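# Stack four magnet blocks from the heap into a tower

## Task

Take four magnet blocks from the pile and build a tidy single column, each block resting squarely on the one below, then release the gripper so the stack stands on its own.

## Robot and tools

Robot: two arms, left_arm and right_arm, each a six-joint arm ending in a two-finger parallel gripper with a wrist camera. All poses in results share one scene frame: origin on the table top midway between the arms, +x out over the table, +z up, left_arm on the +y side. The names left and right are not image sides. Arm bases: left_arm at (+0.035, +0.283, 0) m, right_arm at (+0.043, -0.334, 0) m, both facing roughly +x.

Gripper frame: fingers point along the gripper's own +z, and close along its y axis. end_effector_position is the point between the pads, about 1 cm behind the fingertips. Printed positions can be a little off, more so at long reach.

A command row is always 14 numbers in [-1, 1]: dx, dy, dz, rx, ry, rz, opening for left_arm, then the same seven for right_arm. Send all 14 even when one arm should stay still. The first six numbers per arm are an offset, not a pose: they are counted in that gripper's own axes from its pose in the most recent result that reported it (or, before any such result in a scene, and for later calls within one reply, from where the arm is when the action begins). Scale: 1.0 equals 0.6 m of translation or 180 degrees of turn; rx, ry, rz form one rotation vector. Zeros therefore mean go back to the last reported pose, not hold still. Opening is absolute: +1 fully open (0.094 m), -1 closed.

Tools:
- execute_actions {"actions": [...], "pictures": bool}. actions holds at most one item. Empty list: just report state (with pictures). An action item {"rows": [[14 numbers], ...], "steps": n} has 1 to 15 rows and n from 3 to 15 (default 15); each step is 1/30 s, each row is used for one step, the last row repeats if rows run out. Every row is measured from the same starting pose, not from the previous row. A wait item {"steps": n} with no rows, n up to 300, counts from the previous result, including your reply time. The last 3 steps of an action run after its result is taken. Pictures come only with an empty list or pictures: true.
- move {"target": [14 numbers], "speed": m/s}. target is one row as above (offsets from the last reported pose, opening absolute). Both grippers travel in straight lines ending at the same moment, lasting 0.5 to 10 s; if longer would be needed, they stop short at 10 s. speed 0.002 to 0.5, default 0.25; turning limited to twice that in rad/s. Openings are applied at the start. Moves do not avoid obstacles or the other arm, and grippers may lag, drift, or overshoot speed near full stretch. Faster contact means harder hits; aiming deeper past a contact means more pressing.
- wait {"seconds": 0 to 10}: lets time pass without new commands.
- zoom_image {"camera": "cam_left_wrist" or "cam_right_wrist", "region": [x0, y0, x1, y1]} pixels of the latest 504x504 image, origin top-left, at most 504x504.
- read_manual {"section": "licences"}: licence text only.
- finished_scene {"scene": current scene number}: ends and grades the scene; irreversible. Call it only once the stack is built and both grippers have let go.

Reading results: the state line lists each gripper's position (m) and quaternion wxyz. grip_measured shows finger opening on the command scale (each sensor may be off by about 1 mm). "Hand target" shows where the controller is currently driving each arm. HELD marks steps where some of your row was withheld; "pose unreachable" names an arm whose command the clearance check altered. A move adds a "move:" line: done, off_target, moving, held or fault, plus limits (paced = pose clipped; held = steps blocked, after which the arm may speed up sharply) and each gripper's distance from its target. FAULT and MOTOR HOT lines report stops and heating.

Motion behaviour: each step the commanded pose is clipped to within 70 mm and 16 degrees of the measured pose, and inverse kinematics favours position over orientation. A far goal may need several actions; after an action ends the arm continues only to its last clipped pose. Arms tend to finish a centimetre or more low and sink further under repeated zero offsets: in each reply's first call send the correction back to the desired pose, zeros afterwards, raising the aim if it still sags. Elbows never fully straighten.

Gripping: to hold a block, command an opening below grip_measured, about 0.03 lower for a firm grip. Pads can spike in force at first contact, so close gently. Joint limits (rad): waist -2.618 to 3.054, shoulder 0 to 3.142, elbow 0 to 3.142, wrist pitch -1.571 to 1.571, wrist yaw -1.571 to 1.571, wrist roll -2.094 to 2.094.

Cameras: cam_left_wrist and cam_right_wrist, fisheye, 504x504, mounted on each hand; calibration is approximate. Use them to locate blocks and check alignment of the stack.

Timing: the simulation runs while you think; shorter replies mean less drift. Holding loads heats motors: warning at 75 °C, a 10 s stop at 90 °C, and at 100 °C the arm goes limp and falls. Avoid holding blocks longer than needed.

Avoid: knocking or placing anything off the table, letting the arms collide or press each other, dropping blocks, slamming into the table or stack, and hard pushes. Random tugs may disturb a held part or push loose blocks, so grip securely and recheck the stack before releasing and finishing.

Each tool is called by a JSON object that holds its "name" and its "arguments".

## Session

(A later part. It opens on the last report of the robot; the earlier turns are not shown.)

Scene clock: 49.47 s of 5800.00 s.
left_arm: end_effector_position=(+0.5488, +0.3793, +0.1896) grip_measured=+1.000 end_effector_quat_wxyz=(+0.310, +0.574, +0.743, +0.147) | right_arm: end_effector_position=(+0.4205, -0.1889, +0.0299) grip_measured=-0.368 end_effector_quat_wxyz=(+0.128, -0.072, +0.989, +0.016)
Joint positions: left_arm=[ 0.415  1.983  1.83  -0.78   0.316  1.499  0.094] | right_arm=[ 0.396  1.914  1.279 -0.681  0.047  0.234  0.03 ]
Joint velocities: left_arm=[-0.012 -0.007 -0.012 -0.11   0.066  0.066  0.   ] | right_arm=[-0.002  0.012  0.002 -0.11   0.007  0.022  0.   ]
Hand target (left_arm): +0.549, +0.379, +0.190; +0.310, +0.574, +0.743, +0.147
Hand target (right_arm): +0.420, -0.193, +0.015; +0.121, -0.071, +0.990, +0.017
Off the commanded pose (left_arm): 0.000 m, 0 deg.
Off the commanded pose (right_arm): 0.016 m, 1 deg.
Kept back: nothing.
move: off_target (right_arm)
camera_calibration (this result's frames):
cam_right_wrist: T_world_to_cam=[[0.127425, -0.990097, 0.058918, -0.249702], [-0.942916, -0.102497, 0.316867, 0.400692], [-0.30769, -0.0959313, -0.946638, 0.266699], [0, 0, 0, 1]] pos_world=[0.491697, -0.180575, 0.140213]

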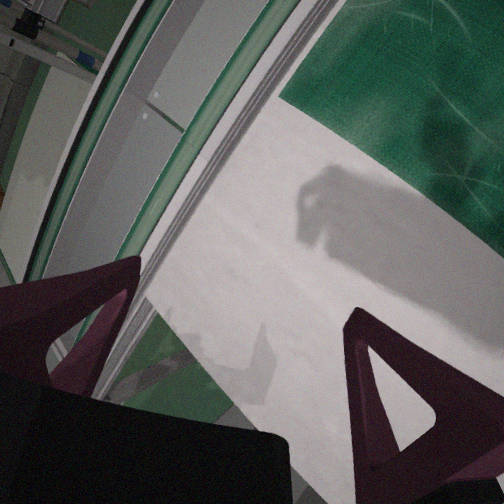

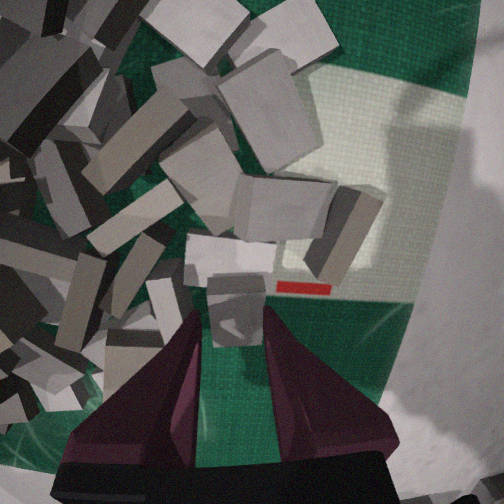

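{"name": "move", "arguments": {"target": [0,0,0,0,0,0,1,0.008,-0.008,0.022,0,0,0,-0.27], "speed": 0.05}}

Scene clock: 50.50 s of 5800.00 s.
left_arm: end_effector_position=(+0.5488, +0.3793, +0.1896) grip_measured=+1.000 end_effector_quat_wxyz=(+0.310, +0.574, +0.743, +0.147) | right_arm: end_effector_position=(+0.4189, -0.1916, +0.0202) grip_measured=-0.272 end_effector_quat_wxyz=(+0.127, -0.073, +0.989, +0.014)
Joint positions: left_arm=[ 0.415  1.983  1.83  -0.78   0.316  1.499  0.094] | right_arm=[ 0.393  1.922  1.249 -0.646  0.051  0.229  0.034]
Joint velocities: left_arm=[-0.017  0.002 -0.007 -0.007 -0.007  0.066  0.   ] | right_arm=[ 0.002  0.017 -0.012 -0.051  0.066 -0.022  0.001]
Hand target (left_arm): +0.549, +0.379, +0.190; +0.310, +0.574, +0.743, +0.147
Hand target (right_arm): +0.420, -0.194, +0.016; +0.128, -0.072, +0.989, +0.016
Off the commanded pose (left_arm): 0.000 m, 0 deg.
Off the commanded pose (right_arm): 0.005 m, 0 deg.
Kept back: nothing.
move: done
camera_calibration (this result's frames):
cam_right_wrist: T_world_to_cam=[[0.12836, -0.989656, 0.064061, -0.251941], [-0.942511, -0.101639, 0.318344, 0.401959], [-0.30854, -0.101241, -0.945808, 0.256097], [0, 0, 0, 1]] pos_world=[0.490206, -0.182553, 0.130398]

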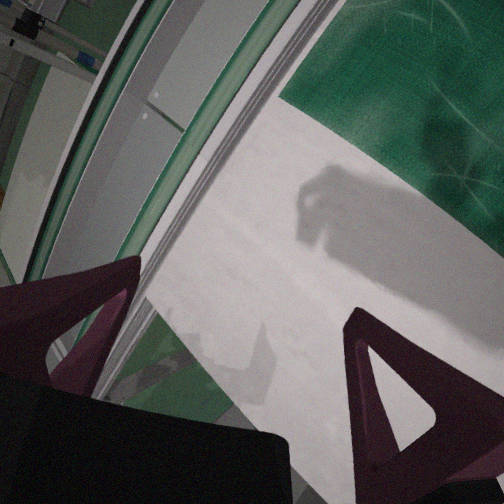

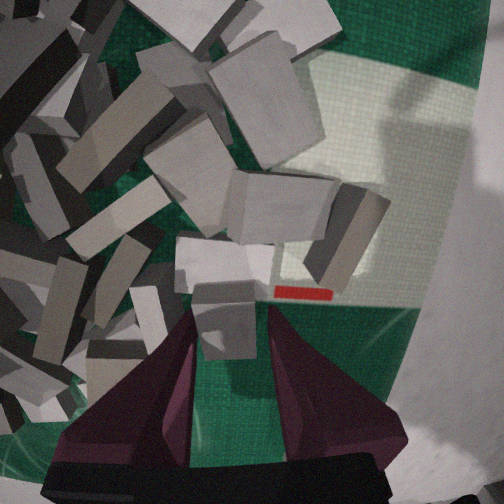

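{"name": "execute_actions", "arguments": {"actions": [{"rows":[[0,0,0,0,0,0,1,0,0.004,0,0,0,0,-0.52]],"steps":12}]}}

{"name": "move", "arguments": {"target": [0,0,0,0,0,0,1,0,0,-0.12,0,0.04,0,-0.52], "speed": 0.2}}

Scene clock: 50.87 s of 5800.00 s.
left_arm: end_effector_position=(+0.5488, +0.3793, +0.1896) grip_measured=+1.000 end_effector_quat_wxyz=(+0.310, +0.574, +0.743, +0.147) | right_arm: end_effector_position=(+0.4187, -0.1915, +0.0201) grip_measured=-0.478 end_effector_quat_wxyz=(+0.127, -0.073, +0.989, +0.014)
Joint positions: left_arm=[ 0.415  1.983  1.83  -0.78   0.316  1.499  0.094] | right_arm=[ 0.393  1.922  1.249 -0.646  0.05   0.229  0.025]
Joint velocities: left_arm=[ 0.002 -0.007 -0.002  0.037 -0.007 -0.037  0.   ] | right_arm=[ 0.007 -0.002 -0.017 -0.051 -0.037 -0.022  0.   ]
Steps of this call (steps 1 to 2: nothing new was sent; steps 3 to 11: the first 9 steps of this action). Readings (end_effector_position):
3: left_arm (+0.5488, +0.3793, +0.1896) | right_arm (+0.4189, -0.1914, +0.0202)
4: left_arm (+0.5488, +0.3793, +0.1896) | right_arm (+0.4188, -0.1915, +0.0202)
6: left_arm (+0.5488, +0.3793, +0.1896) | right_arm (+0.4187, -0.1915, +0.0201)
10: left_arm (+0.5488, +0.3793, +0.1896) | right_arm (+0.4187, -0.1915, +0.0201)
11: the state above

Scene clock: 52.23 s of 5800.00 s.
left_arm: end_effector_position=(+0.5488, +0.3793, +0.1896) grip_measured=+1.000 end_effector_quat_wxyz=(+0.310, +0.574, +0.743, +0.147) | right_arm: end_effector_position=(+0.3924, -0.1976, +0.0768) grip_measured=-0.478 end_effector_quat_wxyz=(+0.046, -0.076, +0.996, +0.001)
Joint positions: left_arm=[ 0.415  1.983  1.83  -0.78   0.316  1.499  0.094] | right_arm=[ 0.393  1.897  1.479 -1.064  0.027  0.229  0.025]
Joint velocities: left_arm=[ 0.007  0.002  0.007 -0.007  0.007  0.051  0.   ] | right_arm=[-0.002  0.002  0.017 -0.022  0.007  0.007 -0.001]
Hand target (left_arm): +0.549, +0.379, +0.190; +0.310, +0.574, +0.743, +0.147
Hand target (right_arm): +0.399, -0.194, +0.090; +0.064, -0.073, +0.995, +0.010
Off your previous action's commanded pose (left_arm): 0.000 m, 0 deg at its last step (step 3 of this call).
Off your previous action's commanded pose (right_arm): 0.002 m, 0 deg at its last step (step 3 of this call).
Off the commanded pose (left_arm): 0.000 m, 0 deg.
Off the commanded pose (right_arm): 0.016 m, 2 deg.
Kept back: nothing.
move: off_target (right_arm)
camera_calibration (this result's frames):
cam_right_wrist: T_world_to_cam=[[0.144001, -0.986285, 0.0806553, -0.264899], [-0.879078, -0.090069, 0.468092, 0.324247], [-0.454407, -0.138308, -0.879991, 0.345677], [0, 0, 0, 1]] pos_world=[0.480262, -0.184251, 0.173781]

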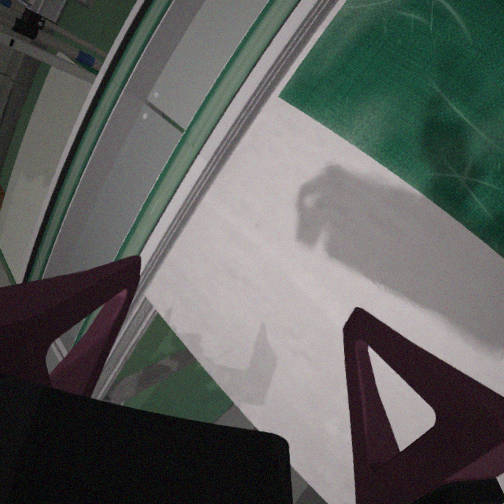

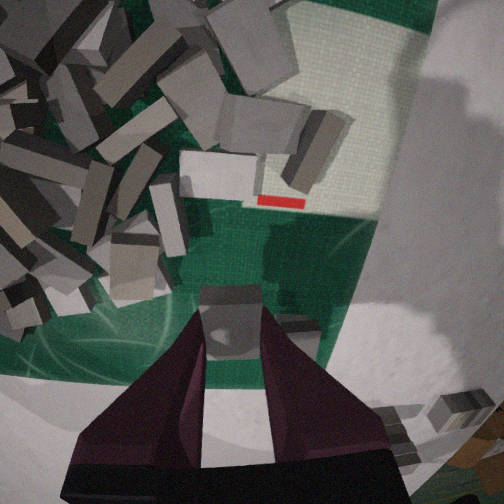

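{"name": "move", "arguments": {"target": [0,0,0,0,0,0,1,0.112,-0.077,-0.006,0,0.02,0.02,-0.52]}}

{"name": "zoom_image", "arguments": {"camera": "cam_right_wrist", "region": [150,200,320,370]}}

Scene clock: 53.23 s of 5800.00 s.
left_arm: end_effector_position=(+0.5488, +0.3793, +0.1896) grip_measured=+1.000 end_effector_quat_wxyz=(+0.310, +0.574, +0.743, +0.147) | right_arm: end_effector_position=(+0.3320, -0.2526, +0.0692) grip_measured=-0.478 end_effector_quat_wxyz=(+0.005, -0.042, +0.999, -0.006)
Joint positions: left_arm=[ 0.415  1.983  1.83  -0.78   0.316  1.499  0.094] | right_arm=[ 0.29   1.699  1.208 -1.072  0.014  0.196  0.025]
Joint velocities: left_arm=[ 0.002  0.007  0.002  0.007  0.037 -0.051  0.   ] | right_arm=[ 0.007 -0.012 -0.002  0.051  0.022 -0.037 -0.   ]
Hand target (left_arm): +0.549, +0.379, +0.190; +0.310, +0.574, +0.743, +0.147
Hand target (right_arm): +0.333, -0.252, +0.074; +0.016, -0.044, +0.999, +0.001
Off the commanded pose (left_arm): 0.000 m, 0 deg.
Off the commanded pose (right_arm): 0.005 m, 1 deg.
Kept back: nothing.
move: done
camera_calibration (this result's frames):
cam_right_wrist: T_world_to_cam=[[0.0830819, -0.992648, 0.0880213, -0.291679], [-0.841964, -0.0226701, 0.539057, 0.269458], [-0.533099, -0.118897, -0.837657, 0.332066], [0, 0, 0, 1]] pos_world=[0.428131, -0.243945, 0.158578]

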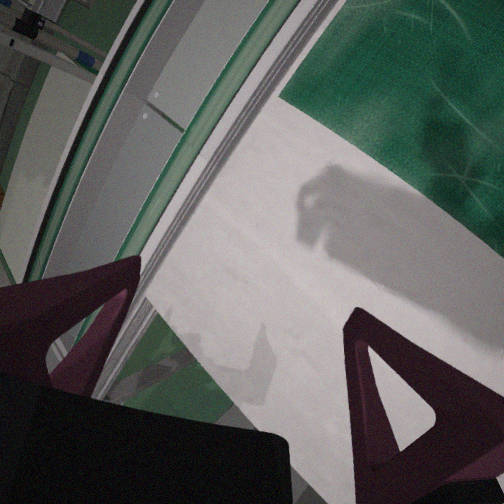

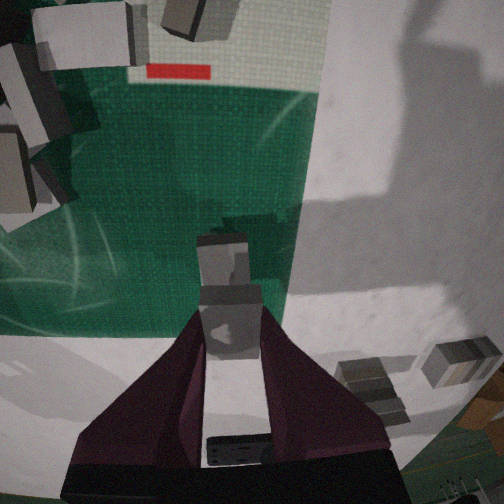

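Region (150, 200, 320, 370) of cam_right_wrist's 504x504 image, scaled by 2.965, with more detail than that image has.

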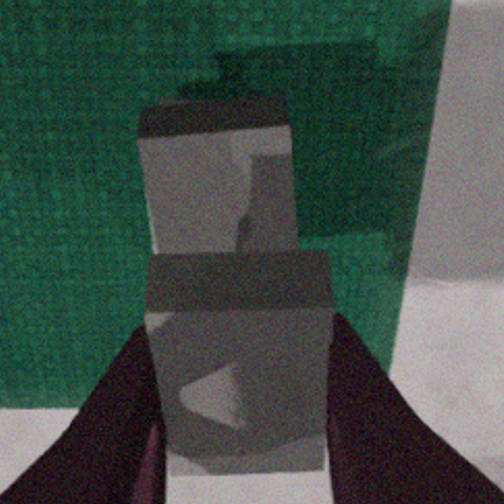

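{"name": "move", "arguments": {"target": [0,0,0,0,0,0,1,-0.004,0.011,0.033,0,-0.01,-0.015,-0.52], "speed": 0.07}}

{"name": "zoom_image", "arguments": {"camera": "cam_right_wrist", "region": [150,200,320,370]}}

Scene clock: 54.40 s of 5800.00 s.
left_arm: end_effector_position=(+0.5488, +0.3793, +0.1896) grip_measured=+1.000 end_effector_quat_wxyz=(+0.310, +0.574, +0.743, +0.147) | right_arm: end_effector_position=(+0.3342, -0.2481, +0.0539) grip_measured=-0.478 end_effector_quat_wxyz=(+0.021, -0.058, +0.998, -0.002)
Joint positions: left_arm=[ 0.415  1.983  1.83  -0.78   0.316  1.499  0.094] | right_arm=[ 0.302  1.699  1.143 -0.976  0.013  0.176  0.025]
Joint velocities: left_arm=[0.002 0.012 0.002 0.022 0.051 0.007 0.   ] | right_arm=[-0.017  0.002 -0.002 -0.037 -0.037  0.007 -0.001]
Hand target (left_arm): +0.549, +0.379, +0.190; +0.310, +0.574, +0.743, +0.147
Hand target (right_arm): +0.334, -0.246, +0.049; +0.021, -0.066, +0.998, -0.006
Off the commanded pose (left_arm): 0.000 m, 0 deg.
Off the commanded pose (right_arm): 0.005 m, 1 deg.
Kept back: nothing.
move: done
camera_calibration (this result's frames):
cam_right_wrist: T_world_to_cam=[[0.112311, -0.990328, 0.0814628, -0.294911], [-0.856649, -0.0549551, 0.512964, 0.278058], [-0.503526, -0.127397, -0.854536, 0.309884], [0, 0, 0, 1]] pos_world=[0.427355, -0.2373, 0.146197]

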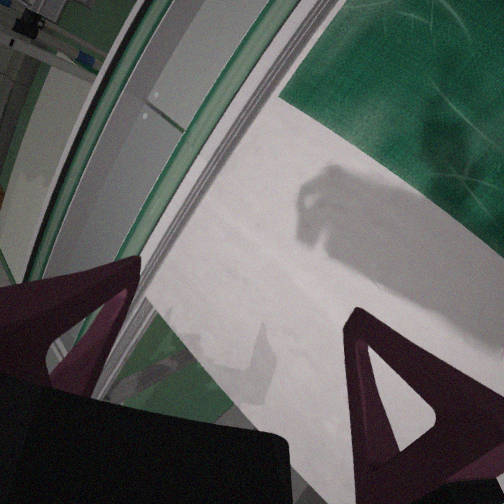

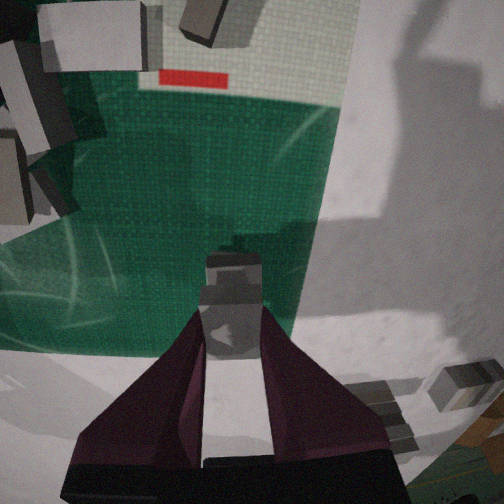

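Region (150, 200, 320, 370) of cam_right_wrist's 504x504 image, scaled by 2.965, with more detail than that image has.

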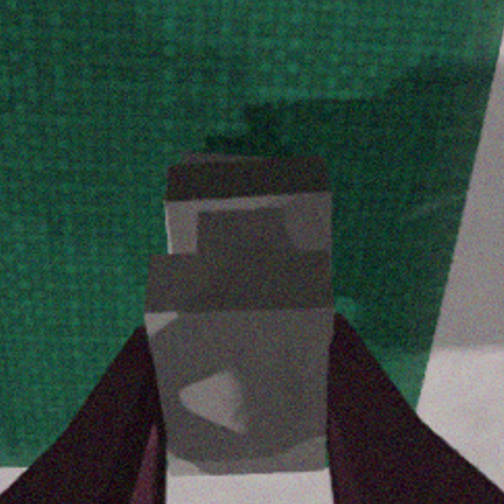

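{"name": "move", "arguments": {"target": [0,0,0,0,0,0,1,-0.005,-0.007,0.019,0,0,0,-0.52], "speed": 0.05}}

{"name": "zoom_image", "arguments": {"camera": "cam_right_wrist", "region": [150,200,320,370]}}

Scene clock: 55.37 s of 5800.00 s.
left_arm: end_effector_position=(+0.5488, +0.3793, +0.1896) grip_measured=+1.000 end_effector_quat_wxyz=(+0.310, +0.574, +0.743, +0.147) | right_arm: end_effector_position=(+0.3387, -0.2485, +0.0482) grip_measured=-0.478 end_effector_quat_wxyz=(+0.022, -0.060, +0.998, -0.002)
Joint positions: left_arm=[ 0.415  1.983  1.83  -0.78   0.316  1.499  0.094] | right_arm=[ 0.297  1.72   1.143 -0.953  0.013  0.166  0.025]
Joint velocities: left_arm=[ 0.017  0.007 -0.007  0.022  0.007  0.037  0.   ] | right_arm=[ 0.002 -0.022 -0.002 -0.007  0.037  0.022  0.   ]
Hand target (left_arm): +0.549, +0.379, +0.190; +0.310, +0.574, +0.743, +0.147
Hand target (right_arm): +0.338, -0.252, +0.043; +0.021, -0.058, +0.998, -0.002
Off the commanded pose (left_arm): 0.000 m, 0 deg.
Off the commanded pose (right_arm): 0.007 m, 0 deg.
Kept back: nothing.
move: done
camera_calibration (this result's frames):
cam_right_wrist: T_world_to_cam=[[0.115932, -0.989907, 0.0815163, -0.296443], [-0.857364, -0.0582969, 0.511398, 0.284264], [-0.501484, -0.129176, -0.855469, 0.30617], [0, 0, 0, 1]] pos_world=[0.431625, -0.237329, 0.140712]

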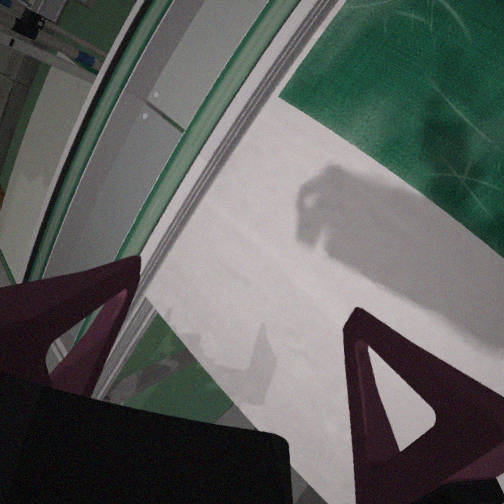

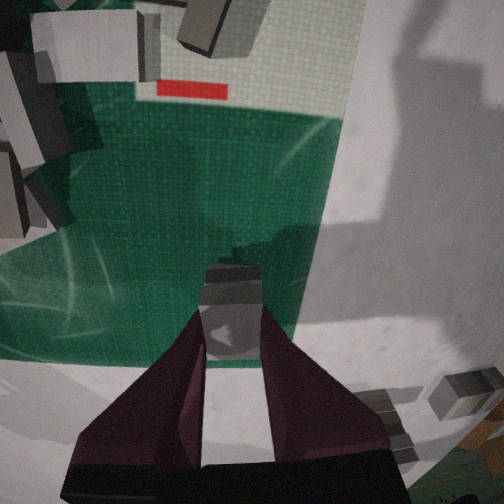

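Region (150, 200, 320, 370) of cam_right_wrist's 504x504 image, scaled by 2.965, with more detail than that image has.

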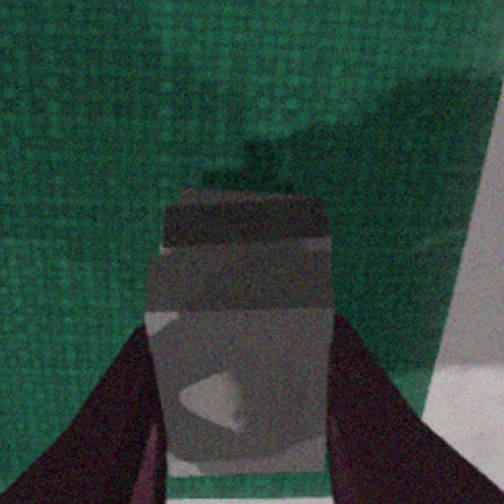

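{"name": "move", "arguments": {"target": [0,0,0,0,0,0,1,0.006,-0.007,0.014,0,0,0,-0.52], "speed": 0.05}}

{"name": "execute_actions", "arguments": {"actions": [{"rows":[[0,0,0,0,0,0,1,0,0,0,0,0,0,-0.15]],"steps":8}], "pictures": true}}

{"name": "move", "arguments": {"target": [0,0,0,0,0,0,1,0.015,0,0.052,0,0.005,0,-0.15], "speed": 0.08}}

Scene clock: 56.30 s of 5800.00 s.
left_arm: end_effector_position=(+0.5488, +0.3793, +0.1896) grip_measured=+1.000 end_effector_quat_wxyz=(+0.310, +0.574, +0.743, +0.147) | right_arm: end_effector_position=(+0.3383, -0.2484, +0.0467) grip_measured=-0.478 end_effector_quat_wxyz=(+0.022, -0.062, +0.998, -0.001)
Joint positions: left_arm=[ 0.415  1.983  1.83  -0.78   0.316  1.499  0.094] | right_arm=[ 0.297  1.72   1.137 -0.946  0.012  0.162  0.025]
Joint velocities: left_arm=[ 0.002 -0.012 -0.002  0.007  0.066 -0.007  0.   ] | right_arm=[-0.027 -0.017 -0.007 -0.066 -0.007  0.051  0.   ]
Hand target (left_arm): +0.549, +0.379, +0.190; +0.310, +0.574, +0.743, +0.147
Hand target (right_arm): +0.336, -0.253, +0.040; +0.021, -0.060, +0.998, -0.002
Off the commanded pose (left_arm): 0.000 m, 0 deg.
Off the commanded pose (right_arm): 0.009 m, 0 deg.
Kept back: nothing.
move: done
camera_calibration (this result's frames):
cam_right_wrist: T_world_to_cam=[[0.120472, -0.98945, 0.0804628, -0.297551], [-0.857292, -0.0628276, 0.510982, 0.283584], [-0.500536, -0.130539, -0.855817, 0.304025], [0, 0, 0, 1]] pos_world=[0.431136, -0.236908, 0.139225]

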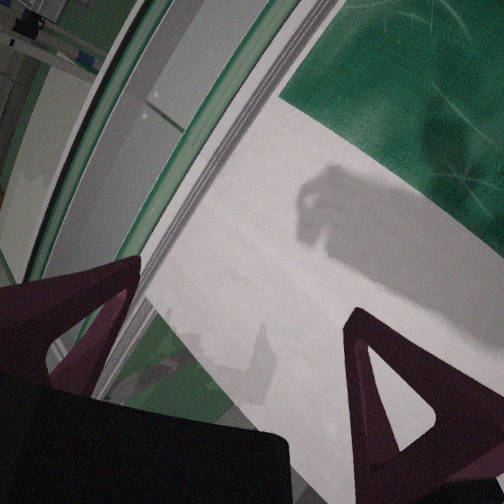

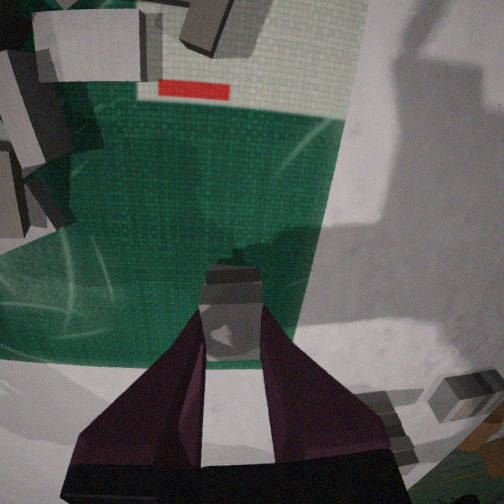

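Scene clock: 56.47 s of 5800.00 s.
left_arm: end_effector_position=(+0.5488, +0.3793, +0.1896) grip_measured=+1.000 end_effector_quat_wxyz=(+0.310, +0.574, +0.743, +0.147) | right_arm: end_effector_position=(+0.3379, -0.2485, +0.0463) grip_measured=-0.152 end_effector_quat_wxyz=(+0.021, -0.062, +0.998, -0.002)
Joint positions: left_arm=[ 0.415  1.983  1.83  -0.78   0.316  1.499  0.094] | right_arm=[ 0.297  1.721  1.137 -0.947  0.012  0.162  0.04 ]
Joint velocities: left_arm=[ 0.007  0.022 -0.027  0.007  0.007 -0.037  0.   ] | right_arm=[-0.007 -0.002 -0.017  0.007  0.022 -0.007  0.001]
Steps of this call (steps 1 to 5: the first 5 steps of this action). Readings (end_effector_position):
1: left_arm (+0.5488, +0.3793, +0.1896) | right_arm (+0.3384, -0.2483, +0.0467)
2: left_arm (+0.5488, +0.3793, +0.1896) | right_arm (+0.3382, -0.2484, +0.0465)
4: left_arm (+0.5488, +0.3793, +0.1896) | right_arm (+0.3379, -0.2485, +0.0463)
5: the state above
camera_calibration (this result's frames):
cam_right_wrist: T_world_to_cam=[[0.120679, -0.98939, 0.0809004, -0.297674], [-0.855981, -0.0624413, 0.513224, 0.282921], [-0.502727, -0.131184, -0.854434, 0.304008], [0, 0, 0, 1]] pos_world=[0.43093, -0.236969, 0.138635]

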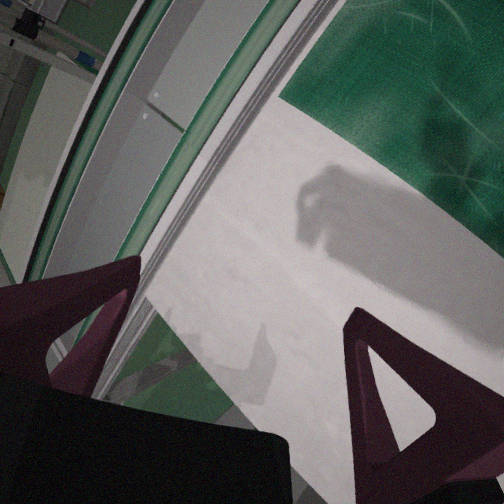

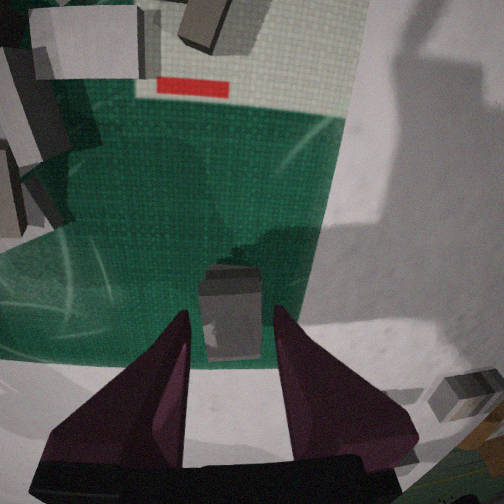

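Scene clock: 57.67 s of 5800.00 s.
left_arm: end_effector_position=(+0.5488, +0.3793, +0.1896) grip_measured=+1.000 end_effector_quat_wxyz=(+0.310, +0.574, +0.743, +0.147) | right_arm: end_effector_position=(+0.3307, -0.2506, +0.0179) grip_measured=-0.152 end_effector_quat_wxyz=(+0.012, -0.062, +0.998, -0.004)
Joint positions: left_arm=[ 0.415  1.983  1.83  -0.78   0.316  1.499  0.094] | right_arm=[ 0.297  1.754  1.054 -0.85   0.012  0.162  0.04 ]
Joint velocities: left_arm=[-0.007 -0.007 -0.022  0.081 -0.051  0.022  0.   ] | right_arm=[ 0.007  0.002 -0.012  0.051  0.037 -0.037  0.   ]
Hand target (left_arm): +0.549, +0.379, +0.190; +0.310, +0.574, +0.743, +0.147
Hand target (right_arm): +0.331, -0.250, +0.015; +0.013, -0.062, +0.998, -0.002
Off your previous action's commanded pose (left_arm): 0.000 m, 0 deg at its last step (step 3 of this call).
Off your previous action's commanded pose (right_arm): 0.001 m, 0 deg at its last step (step 3 of this call).
Off the commanded pose (left_arm): 0.000 m, 0 deg.
Off the commanded pose (right_arm): 0.003 m, 0 deg.
Kept back: nothing.
move: done
camera_calibration (this result's frames):
cam_right_wrist: T_world_to_cam=[[0.122126, -0.988963, 0.0838855, -0.297015], [-0.846831, -0.0597466, 0.528495, 0.288667], [-0.51765, -0.13558, -0.844782, 0.279471], [0, 0, 0, 1]] pos_world=[0.425394, -0.238599, 0.108449]

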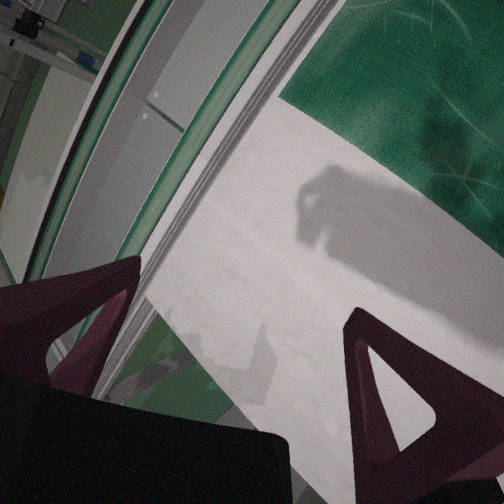

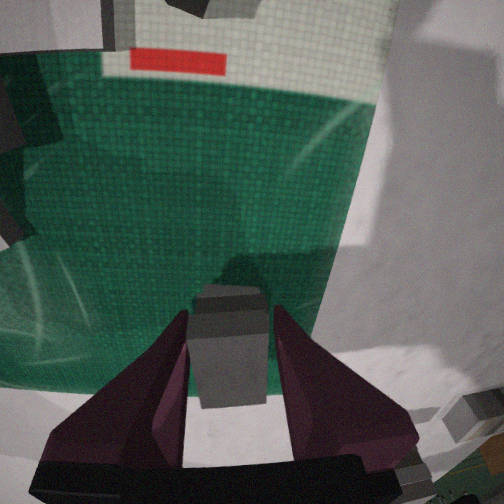

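{"name": "execute_actions", "arguments": {"actions": [{"rows":[[0,0,0,0,0,0,1,0.012,0,0.012,0,0,0,-0.2],[0,0,0,0,0,0,1,0.012,0,0.012,0,0,0,-0.2],[0,0,0,0,0,0,1,0.012,0,0.012,0,0,0,-0.24],[0,0,0,0,0,0,1,0.012,0,0.012,0,0,0,-0.28],[0,0,0,0,0,0,1,0.012,0,0.012,0,0,0,-0.32],[0,0,0,0,0,0,1,0.012,0,0.012,0,0,0,-0.36],[0,0,0,0,0,0,1,0.012,0,0.012,0,0,0,-0.39],[0,0,0,0,0,0,1,0.012,0,0.012,0,0,0,-0.42],[0,0,0,0,0,0,1,0.012,0,0.012,0,0,0,-0.44],[0,0,0,0,0,0,1,0.012,0,0.012,0,0,0,-0.46],[0,0,0,0,0,0,1,0.012,0,0.012,0,0,0,-0.48],[0,0,0,0,0,0,1,0.012,0,0.012,0,0,0,-0.51]],"steps":15}]}}

{"name": "wait", "arguments": {"seconds": 0.2}}

{"name": "execute_actions", "arguments": {"actions": [{"rows":[[0,0,0,0,0,0,1,0,0,0,0,0,0,-0.1]],"steps":6}]}}

{"name": "move", "arguments": {"target": [0,0,0,0,0,0,1,-0.008,0,-0.11,0,-0.01,0,0]}}

{"name": "move", "arguments": {"target": [0,0,0,0,0,0,1,0,0,-0.012,0,0,0.5,0.35], "speed": 0.5}}

Scene clock: 58.27 s of 5800.00 s.
left_arm: end_effector_position=(+0.5488, +0.3793, +0.1896) grip_measured=+1.000 end_effector_quat_wxyz=(+0.310, +0.574, +0.743, +0.147) | right_arm: end_effector_position=(+0.3245, -0.2516, +0.0109) grip_measured=-0.460 end_effector_quat_wxyz=(+0.006, -0.062, +0.998, -0.003)
Joint positions: left_arm=[ 0.415  1.983  1.83  -0.78   0.316  1.499  0.094] | right_arm=[ 0.297  1.754  1.023 -0.829  0.008  0.162  0.025]
Joint velocities: left_arm=[ 0.017  0.022 -0.017 -0.051 -0.022  0.037  0.   ] | right_arm=[-0.012  0.017  0.007 -0.022  0.022 -0.007  0.   ]
Steps of this call (steps 1 to 6: nothing new was sent; steps 7 to 18: the first 12 steps of this action). Readings (end_effector_position):
7: left_arm (+0.5488, +0.3793, +0.1896) | right_arm (+0.3307, -0.2506, +0.0168)
8: left_arm (+0.5488, +0.3793, +0.1896) | right_arm (+0.3298, -0.2509, +0.0152)
10: left_arm (+0.5488, +0.3793, +0.1896) | right_arm (+0.3250, -0.2523, +0.0116)
14: left_arm (+0.5488, +0.3793, +0.1896) | right_arm (+0.3245, -0.2517, +0.0109)
18: the state above

Scene clock: 58.57 s of 5800.00 s.
left_arm: end_effector_position=(+0.5488, +0.3793, +0.1896) grip_measured=+1.000 end_effector_quat_wxyz=(+0.310, +0.574, +0.743, +0.147) | right_arm: end_effector_position=(+0.3245, -0.2516, +0.0109) grip_measured=-0.460 end_effector_quat_wxyz=(+0.006, -0.062, +0.998, -0.003)
Joint positions: left_arm=[ 0.415  1.983  1.83  -0.78   0.316  1.499  0.094] | right_arm=[ 0.297  1.754  1.023 -0.829  0.008  0.162  0.025]
Joint velocities: left_arm=[ 0.012 -0.002  0.007  0.022 -0.007  0.037  0.   ] | right_arm=[-0.017 -0.002 -0.012 -0.007 -0.066 -0.037 -0.   ]
Hand target (left_arm): +0.549, +0.379, +0.190; +0.310, +0.574, +0.743, +0.147
Hand target (right_arm): +0.324, -0.252, +0.010; +0.011, -0.062, +0.998, -0.003
Off the commanded pose (left_arm): 0.000 m, 0 deg.
Off the commanded pose (right_arm): 0.001 m, 1 deg.
Kept back: nothing.
Steps of this call (steps 1 to 3: the last 3 steps of your previous action; steps 4 to 9: nothing new was sent). Readings (end_effector_position):
1: left_arm (+0.5488, +0.3793, +0.1896) | right_arm (+0.3245, -0.2516, +0.0109)
2: left_arm (+0.5488, +0.3793, +0.1896) | right_arm (+0.3245, -0.2516, +0.0109)
4: left_arm (+0.5488, +0.3793, +0.1896) | right_arm (+0.3245, -0.2516, +0.0109)
8: left_arm (+0.5488, +0.3793, +0.1896) | right_arm (+0.3245, -0.2516, +0.0109)
9: the state above
camera_calibration (this result's frames):
cam_right_wrist: T_world_to_cam=[[0.122772, -0.989115, 0.0811081, -0.296854], [-0.840697, -0.0602213, 0.538147, 0.284831], [-0.527405, -0.134257, -0.838939, 0.273671], [0, 0, 0, 1]] pos_world=[0.420237, -0.239728, 0.10039]

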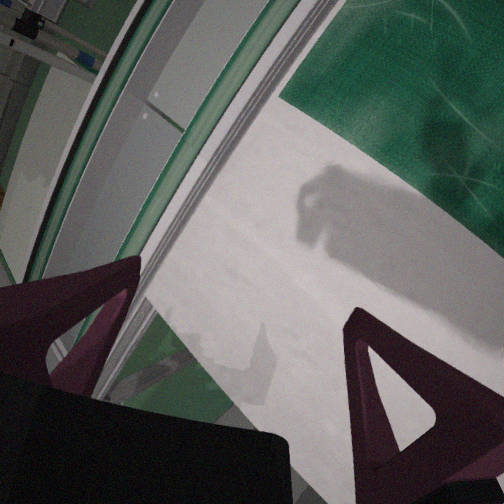

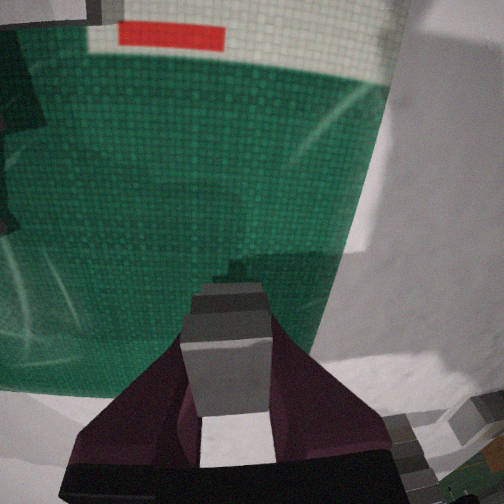

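Scene clock: 58.67 s of 5800.00 s.
left_arm: end_effector_position=(+0.5488, +0.3793, +0.1896) grip_measured=+1.000 end_effector_quat_wxyz=(+0.310, +0.574, +0.743, +0.147) | right_arm: end_effector_position=(+0.3244, -0.2516, +0.0109) grip_measured=-0.112 end_effector_quat_wxyz=(+0.006, -0.062, +0.998, -0.003)
Joint positions: left_arm=[ 0.415  1.983  1.83  -0.78   0.316  1.499  0.094] | right_arm=[ 0.297  1.754  1.023 -0.83   0.008  0.162  0.042]
Joint velocities: left_arm=[-0.012  0.002 -0.002 -0.051 -0.037  0.022  0.   ] | right_arm=[ 0.002 -0.012 -0.012  0.066  0.022  0.081  0.021]
Steps of this call (steps 1 to 3: the first 3 steps of this action). Readings (end_effector_position):
1: left_arm (+0.5488, +0.3793, +0.1896) | right_arm (+0.3244, -0.2516, +0.0109)
2: left_arm (+0.5488, +0.3793, +0.1896) | right_arm (+0.3244, -0.2516, +0.0109)
3: the state above

Scene clock: 59.93 s of 5800.00 s.
left_arm: end_effector_position=(+0.5488, +0.3793, +0.1896) grip_measured=+1.000 end_effector_quat_wxyz=(+0.310, +0.574, +0.743, +0.147) | right_arm: end_effector_position=(+0.3213, -0.2525, +0.0670) grip_measured=-0.002 end_effector_quat_wxyz=(+0.005, -0.062, +0.998, -0.003)
Joint positions: left_arm=[ 0.415  1.983  1.83  -0.78   0.316  1.499  0.094] | right_arm=[ 0.297  1.662  1.157 -1.056  0.008  0.162  0.047]
Joint velocities: left_arm=[-0.002  0.017  0.007 -0.007 -0.037  0.066  0.   ] | right_arm=[-0.007  0.012 -0.002 -0.022  0.051  0.095 -0.001]
Hand target (left_arm): +0.549, +0.379, +0.190; +0.310, +0.574, +0.743, +0.147
Hand target (right_arm): +0.327, -0.250, +0.076; +0.021, -0.062, +0.998, -0.002
Off your previous action's commanded pose (left_arm): 0.000 m, 0 deg at its last step (step 3 of this call).
Off your previous action's commanded pose (right_arm): 0.000 m, 0 deg at its last step (step 3 of this call).
Off the commanded pose (left_arm): 0.000 m, 0 deg.
Off the commanded pose (right_arm): 0.012 m, 2 deg.
Kept back: nothing.
move: off_target (right_arm)
camera_calibration (this result's frames):
cam_right_wrist: T_world_to_cam=[[0.122861, -0.989089, 0.0812931, -0.301984], [-0.840106, -0.0600471, 0.539089, 0.25165], [-0.528326, -0.134528, -0.838316, 0.31914], [0, 0, 0, 1]] pos_world=[0.417125, -0.240645, 0.156428]

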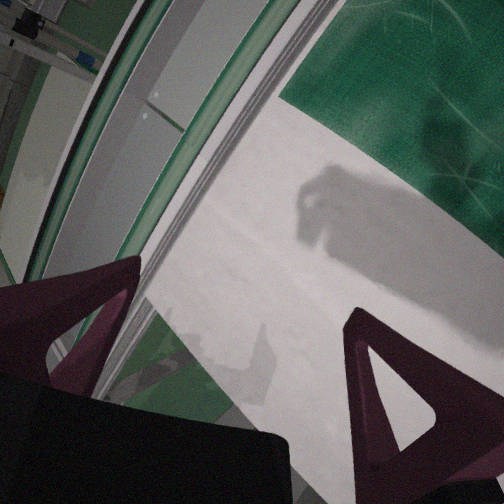

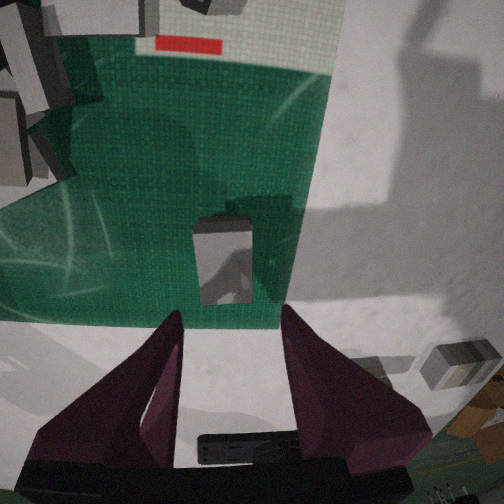

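Scene clock: 62.27 s of 5800.00 s.
left_arm: end_effector_position=(+0.5488, +0.3793, +0.1896) grip_measured=+1.000 end_effector_quat_wxyz=(+0.310, +0.574, +0.743, +0.147) | right_arm: end_effector_position=(+0.3178, -0.2520, +0.0670) grip_measured=+0.348 end_effector_quat_wxyz=(-0.001, +0.659, +0.752, -0.001)
Joint positions: left_arm=[ 0.415  1.983  1.83  -0.78   0.316  1.499  0.094] | right_arm=[ 0.297  1.662  1.157 -1.069 -0.001  1.724  0.063]
Joint velocities: left_arm=[ 0.002 -0.022  0.017 -0.11   0.007 -0.037  0.   ] | right_arm=[-0.002 -0.002  0.017  0.051 -0.022 -0.081  0.   ]
Hand target (left_arm): +0.549, +0.379, +0.190; +0.310, +0.574, +0.743, +0.147
Hand target (right_arm): +0.321, -0.252, +0.074; +0.006, +0.662, +0.750, +0.002
Off the commanded pose (left_arm): 0.000 m, 0 deg.
Off the commanded pose (right_arm): 0.008 m, 1 deg.
Kept back: nothing.
move: done
camera_calibration (this result's frames):
cam_right_wrist: T_world_to_cam=[[-0.988048, -0.13229, 0.0791181, 0.268083], [-0.0677434, 0.833715, 0.548024, 0.227894], [-0.13846, 0.536115, -0.832712, 0.362064], [0, 0, 0, 1]] pos_world=[0.330449, -0.348642, 0.155393]

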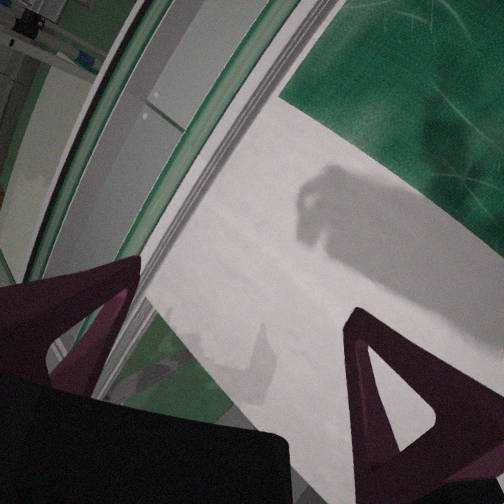

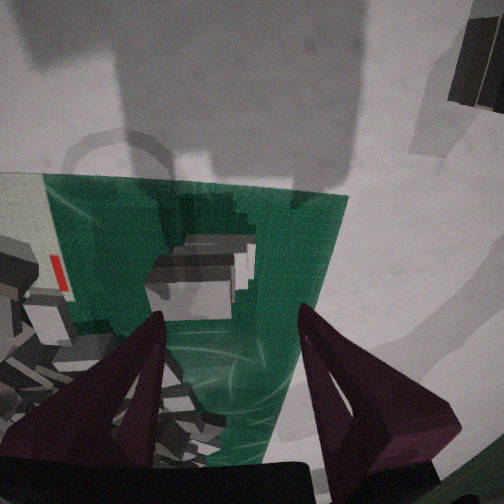

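{"name": "move", "arguments": {"target": [0,0,0,0,0,0,1,0,0.018,0.093,0,0,0,0.75], "speed": 0.12}}

Scene clock: 64.93 s of 5800.00 s.
left_arm: end_effector_position=(+0.5488, +0.3793, +0.1896) grip_measured=+1.000 end_effector_quat_wxyz=(+0.310, +0.574, +0.743, +0.147) | right_arm: end_effector_position=(+0.3313, -0.2479, +0.0147) grip_measured=+0.748 end_effector_quat_wxyz=(+0.001, +0.658, +0.753, +0.003)
Joint positions: left_arm=[ 0.415  1.983  1.83  -0.78   0.316  1.499  0.094] | right_arm=[ 0.297  1.778  1.069 -0.857 -0.002  1.723  0.082]
Joint velocities: left_arm=[-0.022 -0.007 -0.007  0.007 -0.022 -0.022  0.   ] | right_arm=[-0.012  0.012 -0.012 -0.037 -0.051 -0.022 -0.001]
Hand target (left_arm): +0.549, +0.379, +0.190; +0.310, +0.574, +0.743, +0.147
Hand target (right_arm): +0.329, -0.251, +0.012; -0.001, +0.659, +0.752, -0.001
Off the commanded pose (left_arm): 0.000 m, 0 deg.
Off the commanded pose (right_arm): 0.005 m, 1 deg.
Kept back: nothing.
move: done
camera_calibration (this result's frames):
cam_right_wrist: T_world_to_cam=[[-0.988485, -0.134047, 0.0702078, 0.285917], [-0.0737199, 0.831785, 0.550181, 0.255524], [-0.132148, 0.53867, -0.832089, 0.31669], [0, 0, 0, 1]] pos_world=[0.343312, -0.344806, 0.102856]

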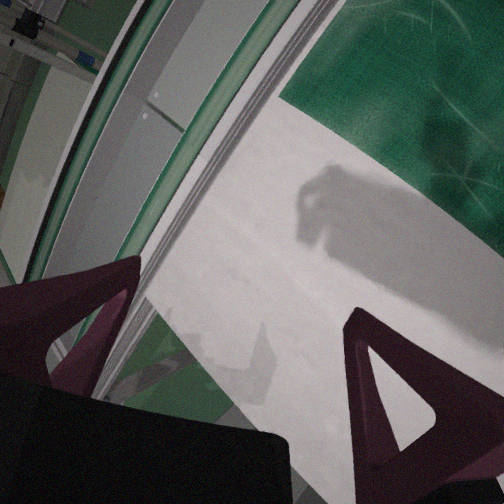

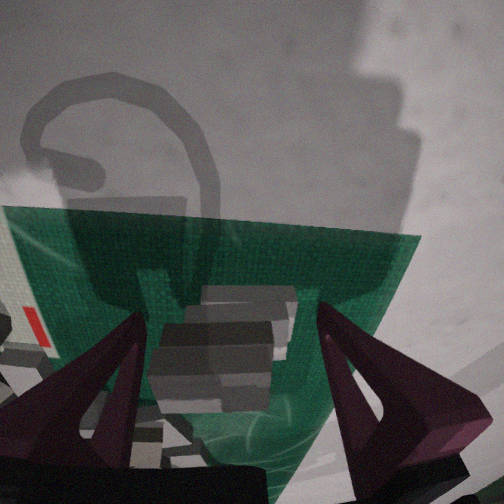

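{"name": "execute_actions", "arguments": {"actions": [{"rows":[[0,0,0,0,0,0,1,0,-0.006,0.008,0,0,0,0.5],[0,0,0,0,0,0,1,0,-0.006,0.008,0,0,0,0.4],[0,0,0,0,0,0,1,0,-0.006,0.008,0,0,0,0.35],[0,0,0,0,0,0,1,0,-0.006,0.008,0,0,0,0.3],[0,0,0,0,0,0,1,0,-0.006,0.008,0,0,0,0.25],[0,0,0,0,0,0,1,0,-0.006,0.008,0,0,0,0.2],[0,0,0,0,0,0,1,0,-0.006,0.008,0,0,0,0.15],[0,0,0,0,0,0,1,0,-0.006,0.008,0,0,0,0.1],[0,0,0,0,0,0,1,0,-0.006,0.008,0,0,0,0.05],[0,0,0,0,0,0,1,0,-0.006,0.008,0,0,0,0.0],[0,0,0,0,0,0,1,0,-0.006,0.008,0,0,0,-0.04],[0,0,0,0,0,0,1,0,-0.006,0.008,0,0,0,-0.08],[0,0,0,0,0,0,1,0,-0.006,0.008,0,0,0,-0.12],[0,0,0,0,0,0,1,0,-0.006,0.008,0,0,0,-0.15],[0,0,0,0,0,0,1,0,-0.006,0.008,0,0,0,-0.19]],"steps":15}]}}

{"name": "wait", "arguments": {"seconds": 0.3}}

{"name": "execute_actions", "arguments": {"actions": [{"rows":[[0,0,0,0,0,0,1,0,0,0,0,0,0,0.4]],"steps":6}]}}

{"name": "move", "arguments": {"target": [0,0,0,0,0,0,1,0,0.008,-0.12,0,0,0,0.4]}}

{"name": "zoom_image", "arguments": {"camera": "cam_right_wrist", "region": [140,180,320,360]}}

Scene clock: 65.57 s of 5800.00 s.
left_arm: end_effector_position=(+0.5488, +0.3793, +0.1896) grip_measured=+1.000 end_effector_quat_wxyz=(+0.310, +0.574, +0.743, +0.147) | right_arm: end_effector_position=(+0.3306, -0.2480, +0.0119) grip_measured=-0.061 end_effector_quat_wxyz=(+0.001, +0.658, +0.753, +0.004)
Joint positions: left_arm=[ 0.415  1.983  1.83  -0.78   0.316  1.499  0.094] | right_arm=[ 0.297  1.778  1.057 -0.841 -0.002  1.723  0.044]
Joint velocities: left_arm=[-0.002  0.022  0.022  0.007 -0.11  -0.051  0.   ] | right_arm=[-0.022 -0.012  0.002 -0.007  0.007  0.051 -0.034]
Steps of this call (steps 1 to 7: nothing new was sent; steps 8 to 19: the first 12 steps of this action). Readings (end_effector_position):
8: left_arm (+0.5488, +0.3793, +0.1896) | right_arm (+0.3317, -0.2478, +0.0143)
9: left_arm (+0.5488, +0.3793, +0.1896) | right_arm (+0.3318, -0.2477, +0.0137)
11: left_arm (+0.5488, +0.3793, +0.1896) | right_arm (+0.3309, -0.2479, +0.0125)
15: left_arm (+0.5488, +0.3793, +0.1896) | right_arm (+0.3306, -0.2480, +0.0119)
19: the state above

Scene clock: 65.97 s of 5800.00 s.
left_arm: end_effector_position=(+0.5488, +0.3793, +0.1896) grip_measured=+1.000 end_effector_quat_wxyz=(+0.310, +0.574, +0.743, +0.147) | right_arm: end_effector_position=(+0.3306, -0.2480, +0.0119) grip_measured=-0.135 end_effector_quat_wxyz=(+0.001, +0.658, +0.753, +0.004)
Joint positions: left_arm=[ 0.415  1.983  1.83  -0.78   0.316  1.499  0.094] | right_arm=[ 0.297  1.778  1.057 -0.841 -0.002  1.723  0.041]
Joint velocities: left_arm=[-0.002 -0.002  0.017 -0.022  0.022  0.007  0.   ] | right_arm=[ 0.002 -0.012 -0.002 -0.051 -0.051  0.095  0.   ]
Hand target (left_arm): +0.549, +0.379, +0.190; +0.310, +0.574, +0.743, +0.147
Hand target (right_arm): +0.328, -0.248, +0.010; +0.001, +0.658, +0.753, +0.002
Off the commanded pose (left_arm): 0.000 m, 0 deg.
Off the commanded pose (right_arm): 0.003 m, 0 deg.
Kept back: nothing.
Steps of this call (steps 1 to 3: the last 3 steps of your previous action; steps 4 to 12: nothing new was sent). Readings (end_effector_position):
1: left_arm (+0.5488, +0.3793, +0.1896) | right_arm (+0.3306, -0.2480, +0.0119)
2: left_arm (+0.5488, +0.3793, +0.1896) | right_arm (+0.3306, -0.2480, +0.0119)
4: left_arm (+0.5488, +0.3793, +0.1896) | right_arm (+0.3306, -0.2480, +0.0119)
8: left_arm (+0.5488, +0.3793, +0.1896) | right_arm (+0.3306, -0.2480, +0.0119)
12: the state above
camera_calibration (this result's frames):
cam_right_wrist: T_world_to_cam=[[-0.988671, -0.134162, 0.0673131, 0.285479], [-0.0752179, 0.830907, 0.551304, 0.257342], [-0.129895, 0.539995, -0.831584, 0.313864], [0, 0, 0, 1]] pos_world=[0.342371, -0.345012, 0.0999137]

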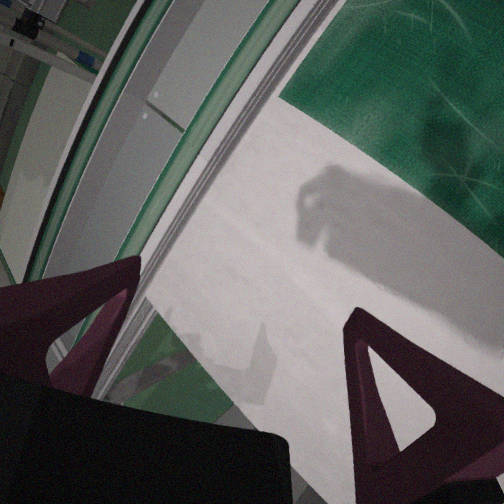

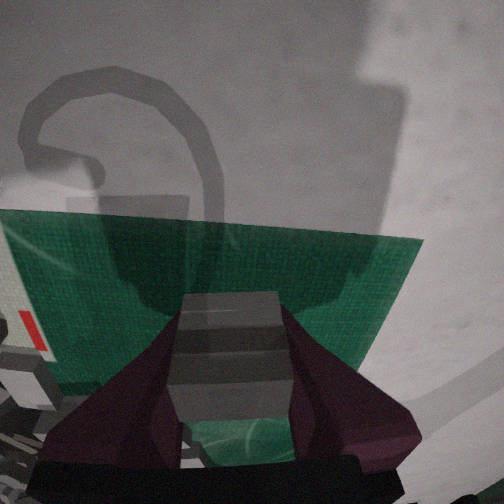

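Scene clock: 66.07 s of 5800.00 s.
left_arm: end_effector_position=(+0.5488, +0.3793, +0.1896) grip_measured=+1.000 end_effector_quat_wxyz=(+0.310, +0.574, +0.743, +0.147) | right_arm: end_effector_position=(+0.3307, -0.2479, +0.0119) grip_measured=+0.376 end_effector_quat_wxyz=(+0.001, +0.658, +0.753, +0.004)
Joint positions: left_arm=[ 0.415  1.983  1.83  -0.78   0.316  1.499  0.094] | right_arm=[ 0.297  1.778  1.057 -0.841 -0.003  1.723  0.065]
Joint velocities: left_arm=[-0.012  0.002  0.002 -0.037 -0.066  0.007  0.   ] | right_arm=[ 0.007  0.007 -0.007 -0.051  0.022 -0.022  0.044]
Steps of this call (steps 1 to 3: the first 3 steps of this action). Readings (end_effector_position):
1: left_arm (+0.5488, +0.3793, +0.1896) | right_arm (+0.3306, -0.2479, +0.0119)
2: left_arm (+0.5488, +0.3793, +0.1896) | right_arm (+0.3307, -0.2479, +0.0119)
3: the state above

Scene clock: 67.37 s of 5800.00 s.
left_arm: end_effector_position=(+0.5488, +0.3793, +0.1896) grip_measured=+1.000 end_effector_quat_wxyz=(+0.310, +0.574, +0.743, +0.147) | right_arm: end_effector_position=(+0.3312, -0.2473, +0.0753) grip_measured=+0.398 end_effector_quat_wxyz=(-0.004, +0.658, +0.753, -0.001)
Joint positions: left_arm=[ 0.415  1.983  1.83  -0.78   0.316  1.499  0.094] | right_arm=[ 0.297  1.709  1.243 -1.111 -0.005  1.723  0.066]
Joint velocities: left_arm=[ 0.012 -0.002  0.007  0.022 -0.081 -0.081  0.   ] | right_arm=[-0.002  0.002  0.007 -0.051 -0.095 -0.037 -0.001]
Hand target (left_arm): +0.549, +0.379, +0.190; +0.310, +0.574, +0.743, +0.147
Hand target (right_arm): +0.334, -0.247, +0.084; +0.001, +0.658, +0.753, +0.005
Off your previous action's commanded pose (left_arm): 0.000 m, 0 deg at its last step (step 3 of this call).
Off your previous action's commanded pose (right_arm): 0.000 m, 0 deg at its last step (step 3 of this call).
Off the commanded pose (left_arm): 0.000 m, 0 deg.
Off the commanded pose (right_arm): 0.009 m, 1 deg.
Kept back: nothing.
move: done
camera_calibration (this result's frames):
cam_right_wrist: T_world_to_cam=[[-0.987584, -0.134022, 0.0819475, 0.280482], [-0.0672013, 0.831953, 0.550761, 0.219554], [-0.141991, 0.538416, -0.83063, 0.369913], [0, 0, 0, 1]] pos_world=[0.344278, -0.344235, 0.163354]

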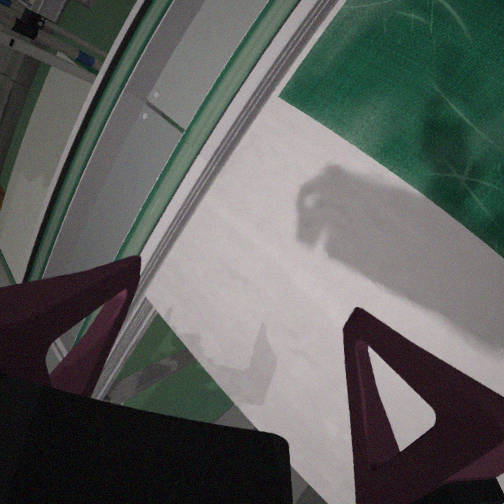

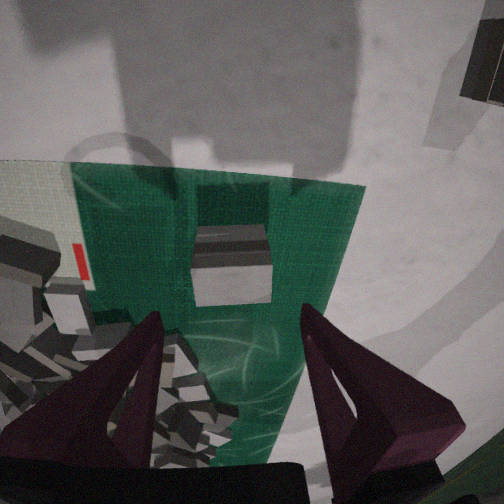

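Region (140, 180, 320, 360) of cam_right_wrist's 504x504 image, scaled by 2.800, with more detail than that image has.

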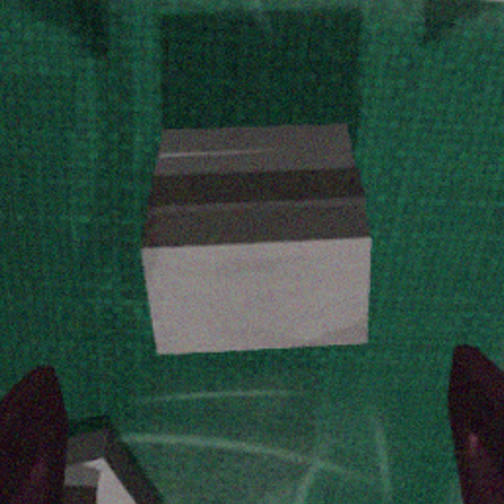

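Neat.

{"name": "finished_scene", "arguments": {"scene": 1}}

The scene is finished: the task was done.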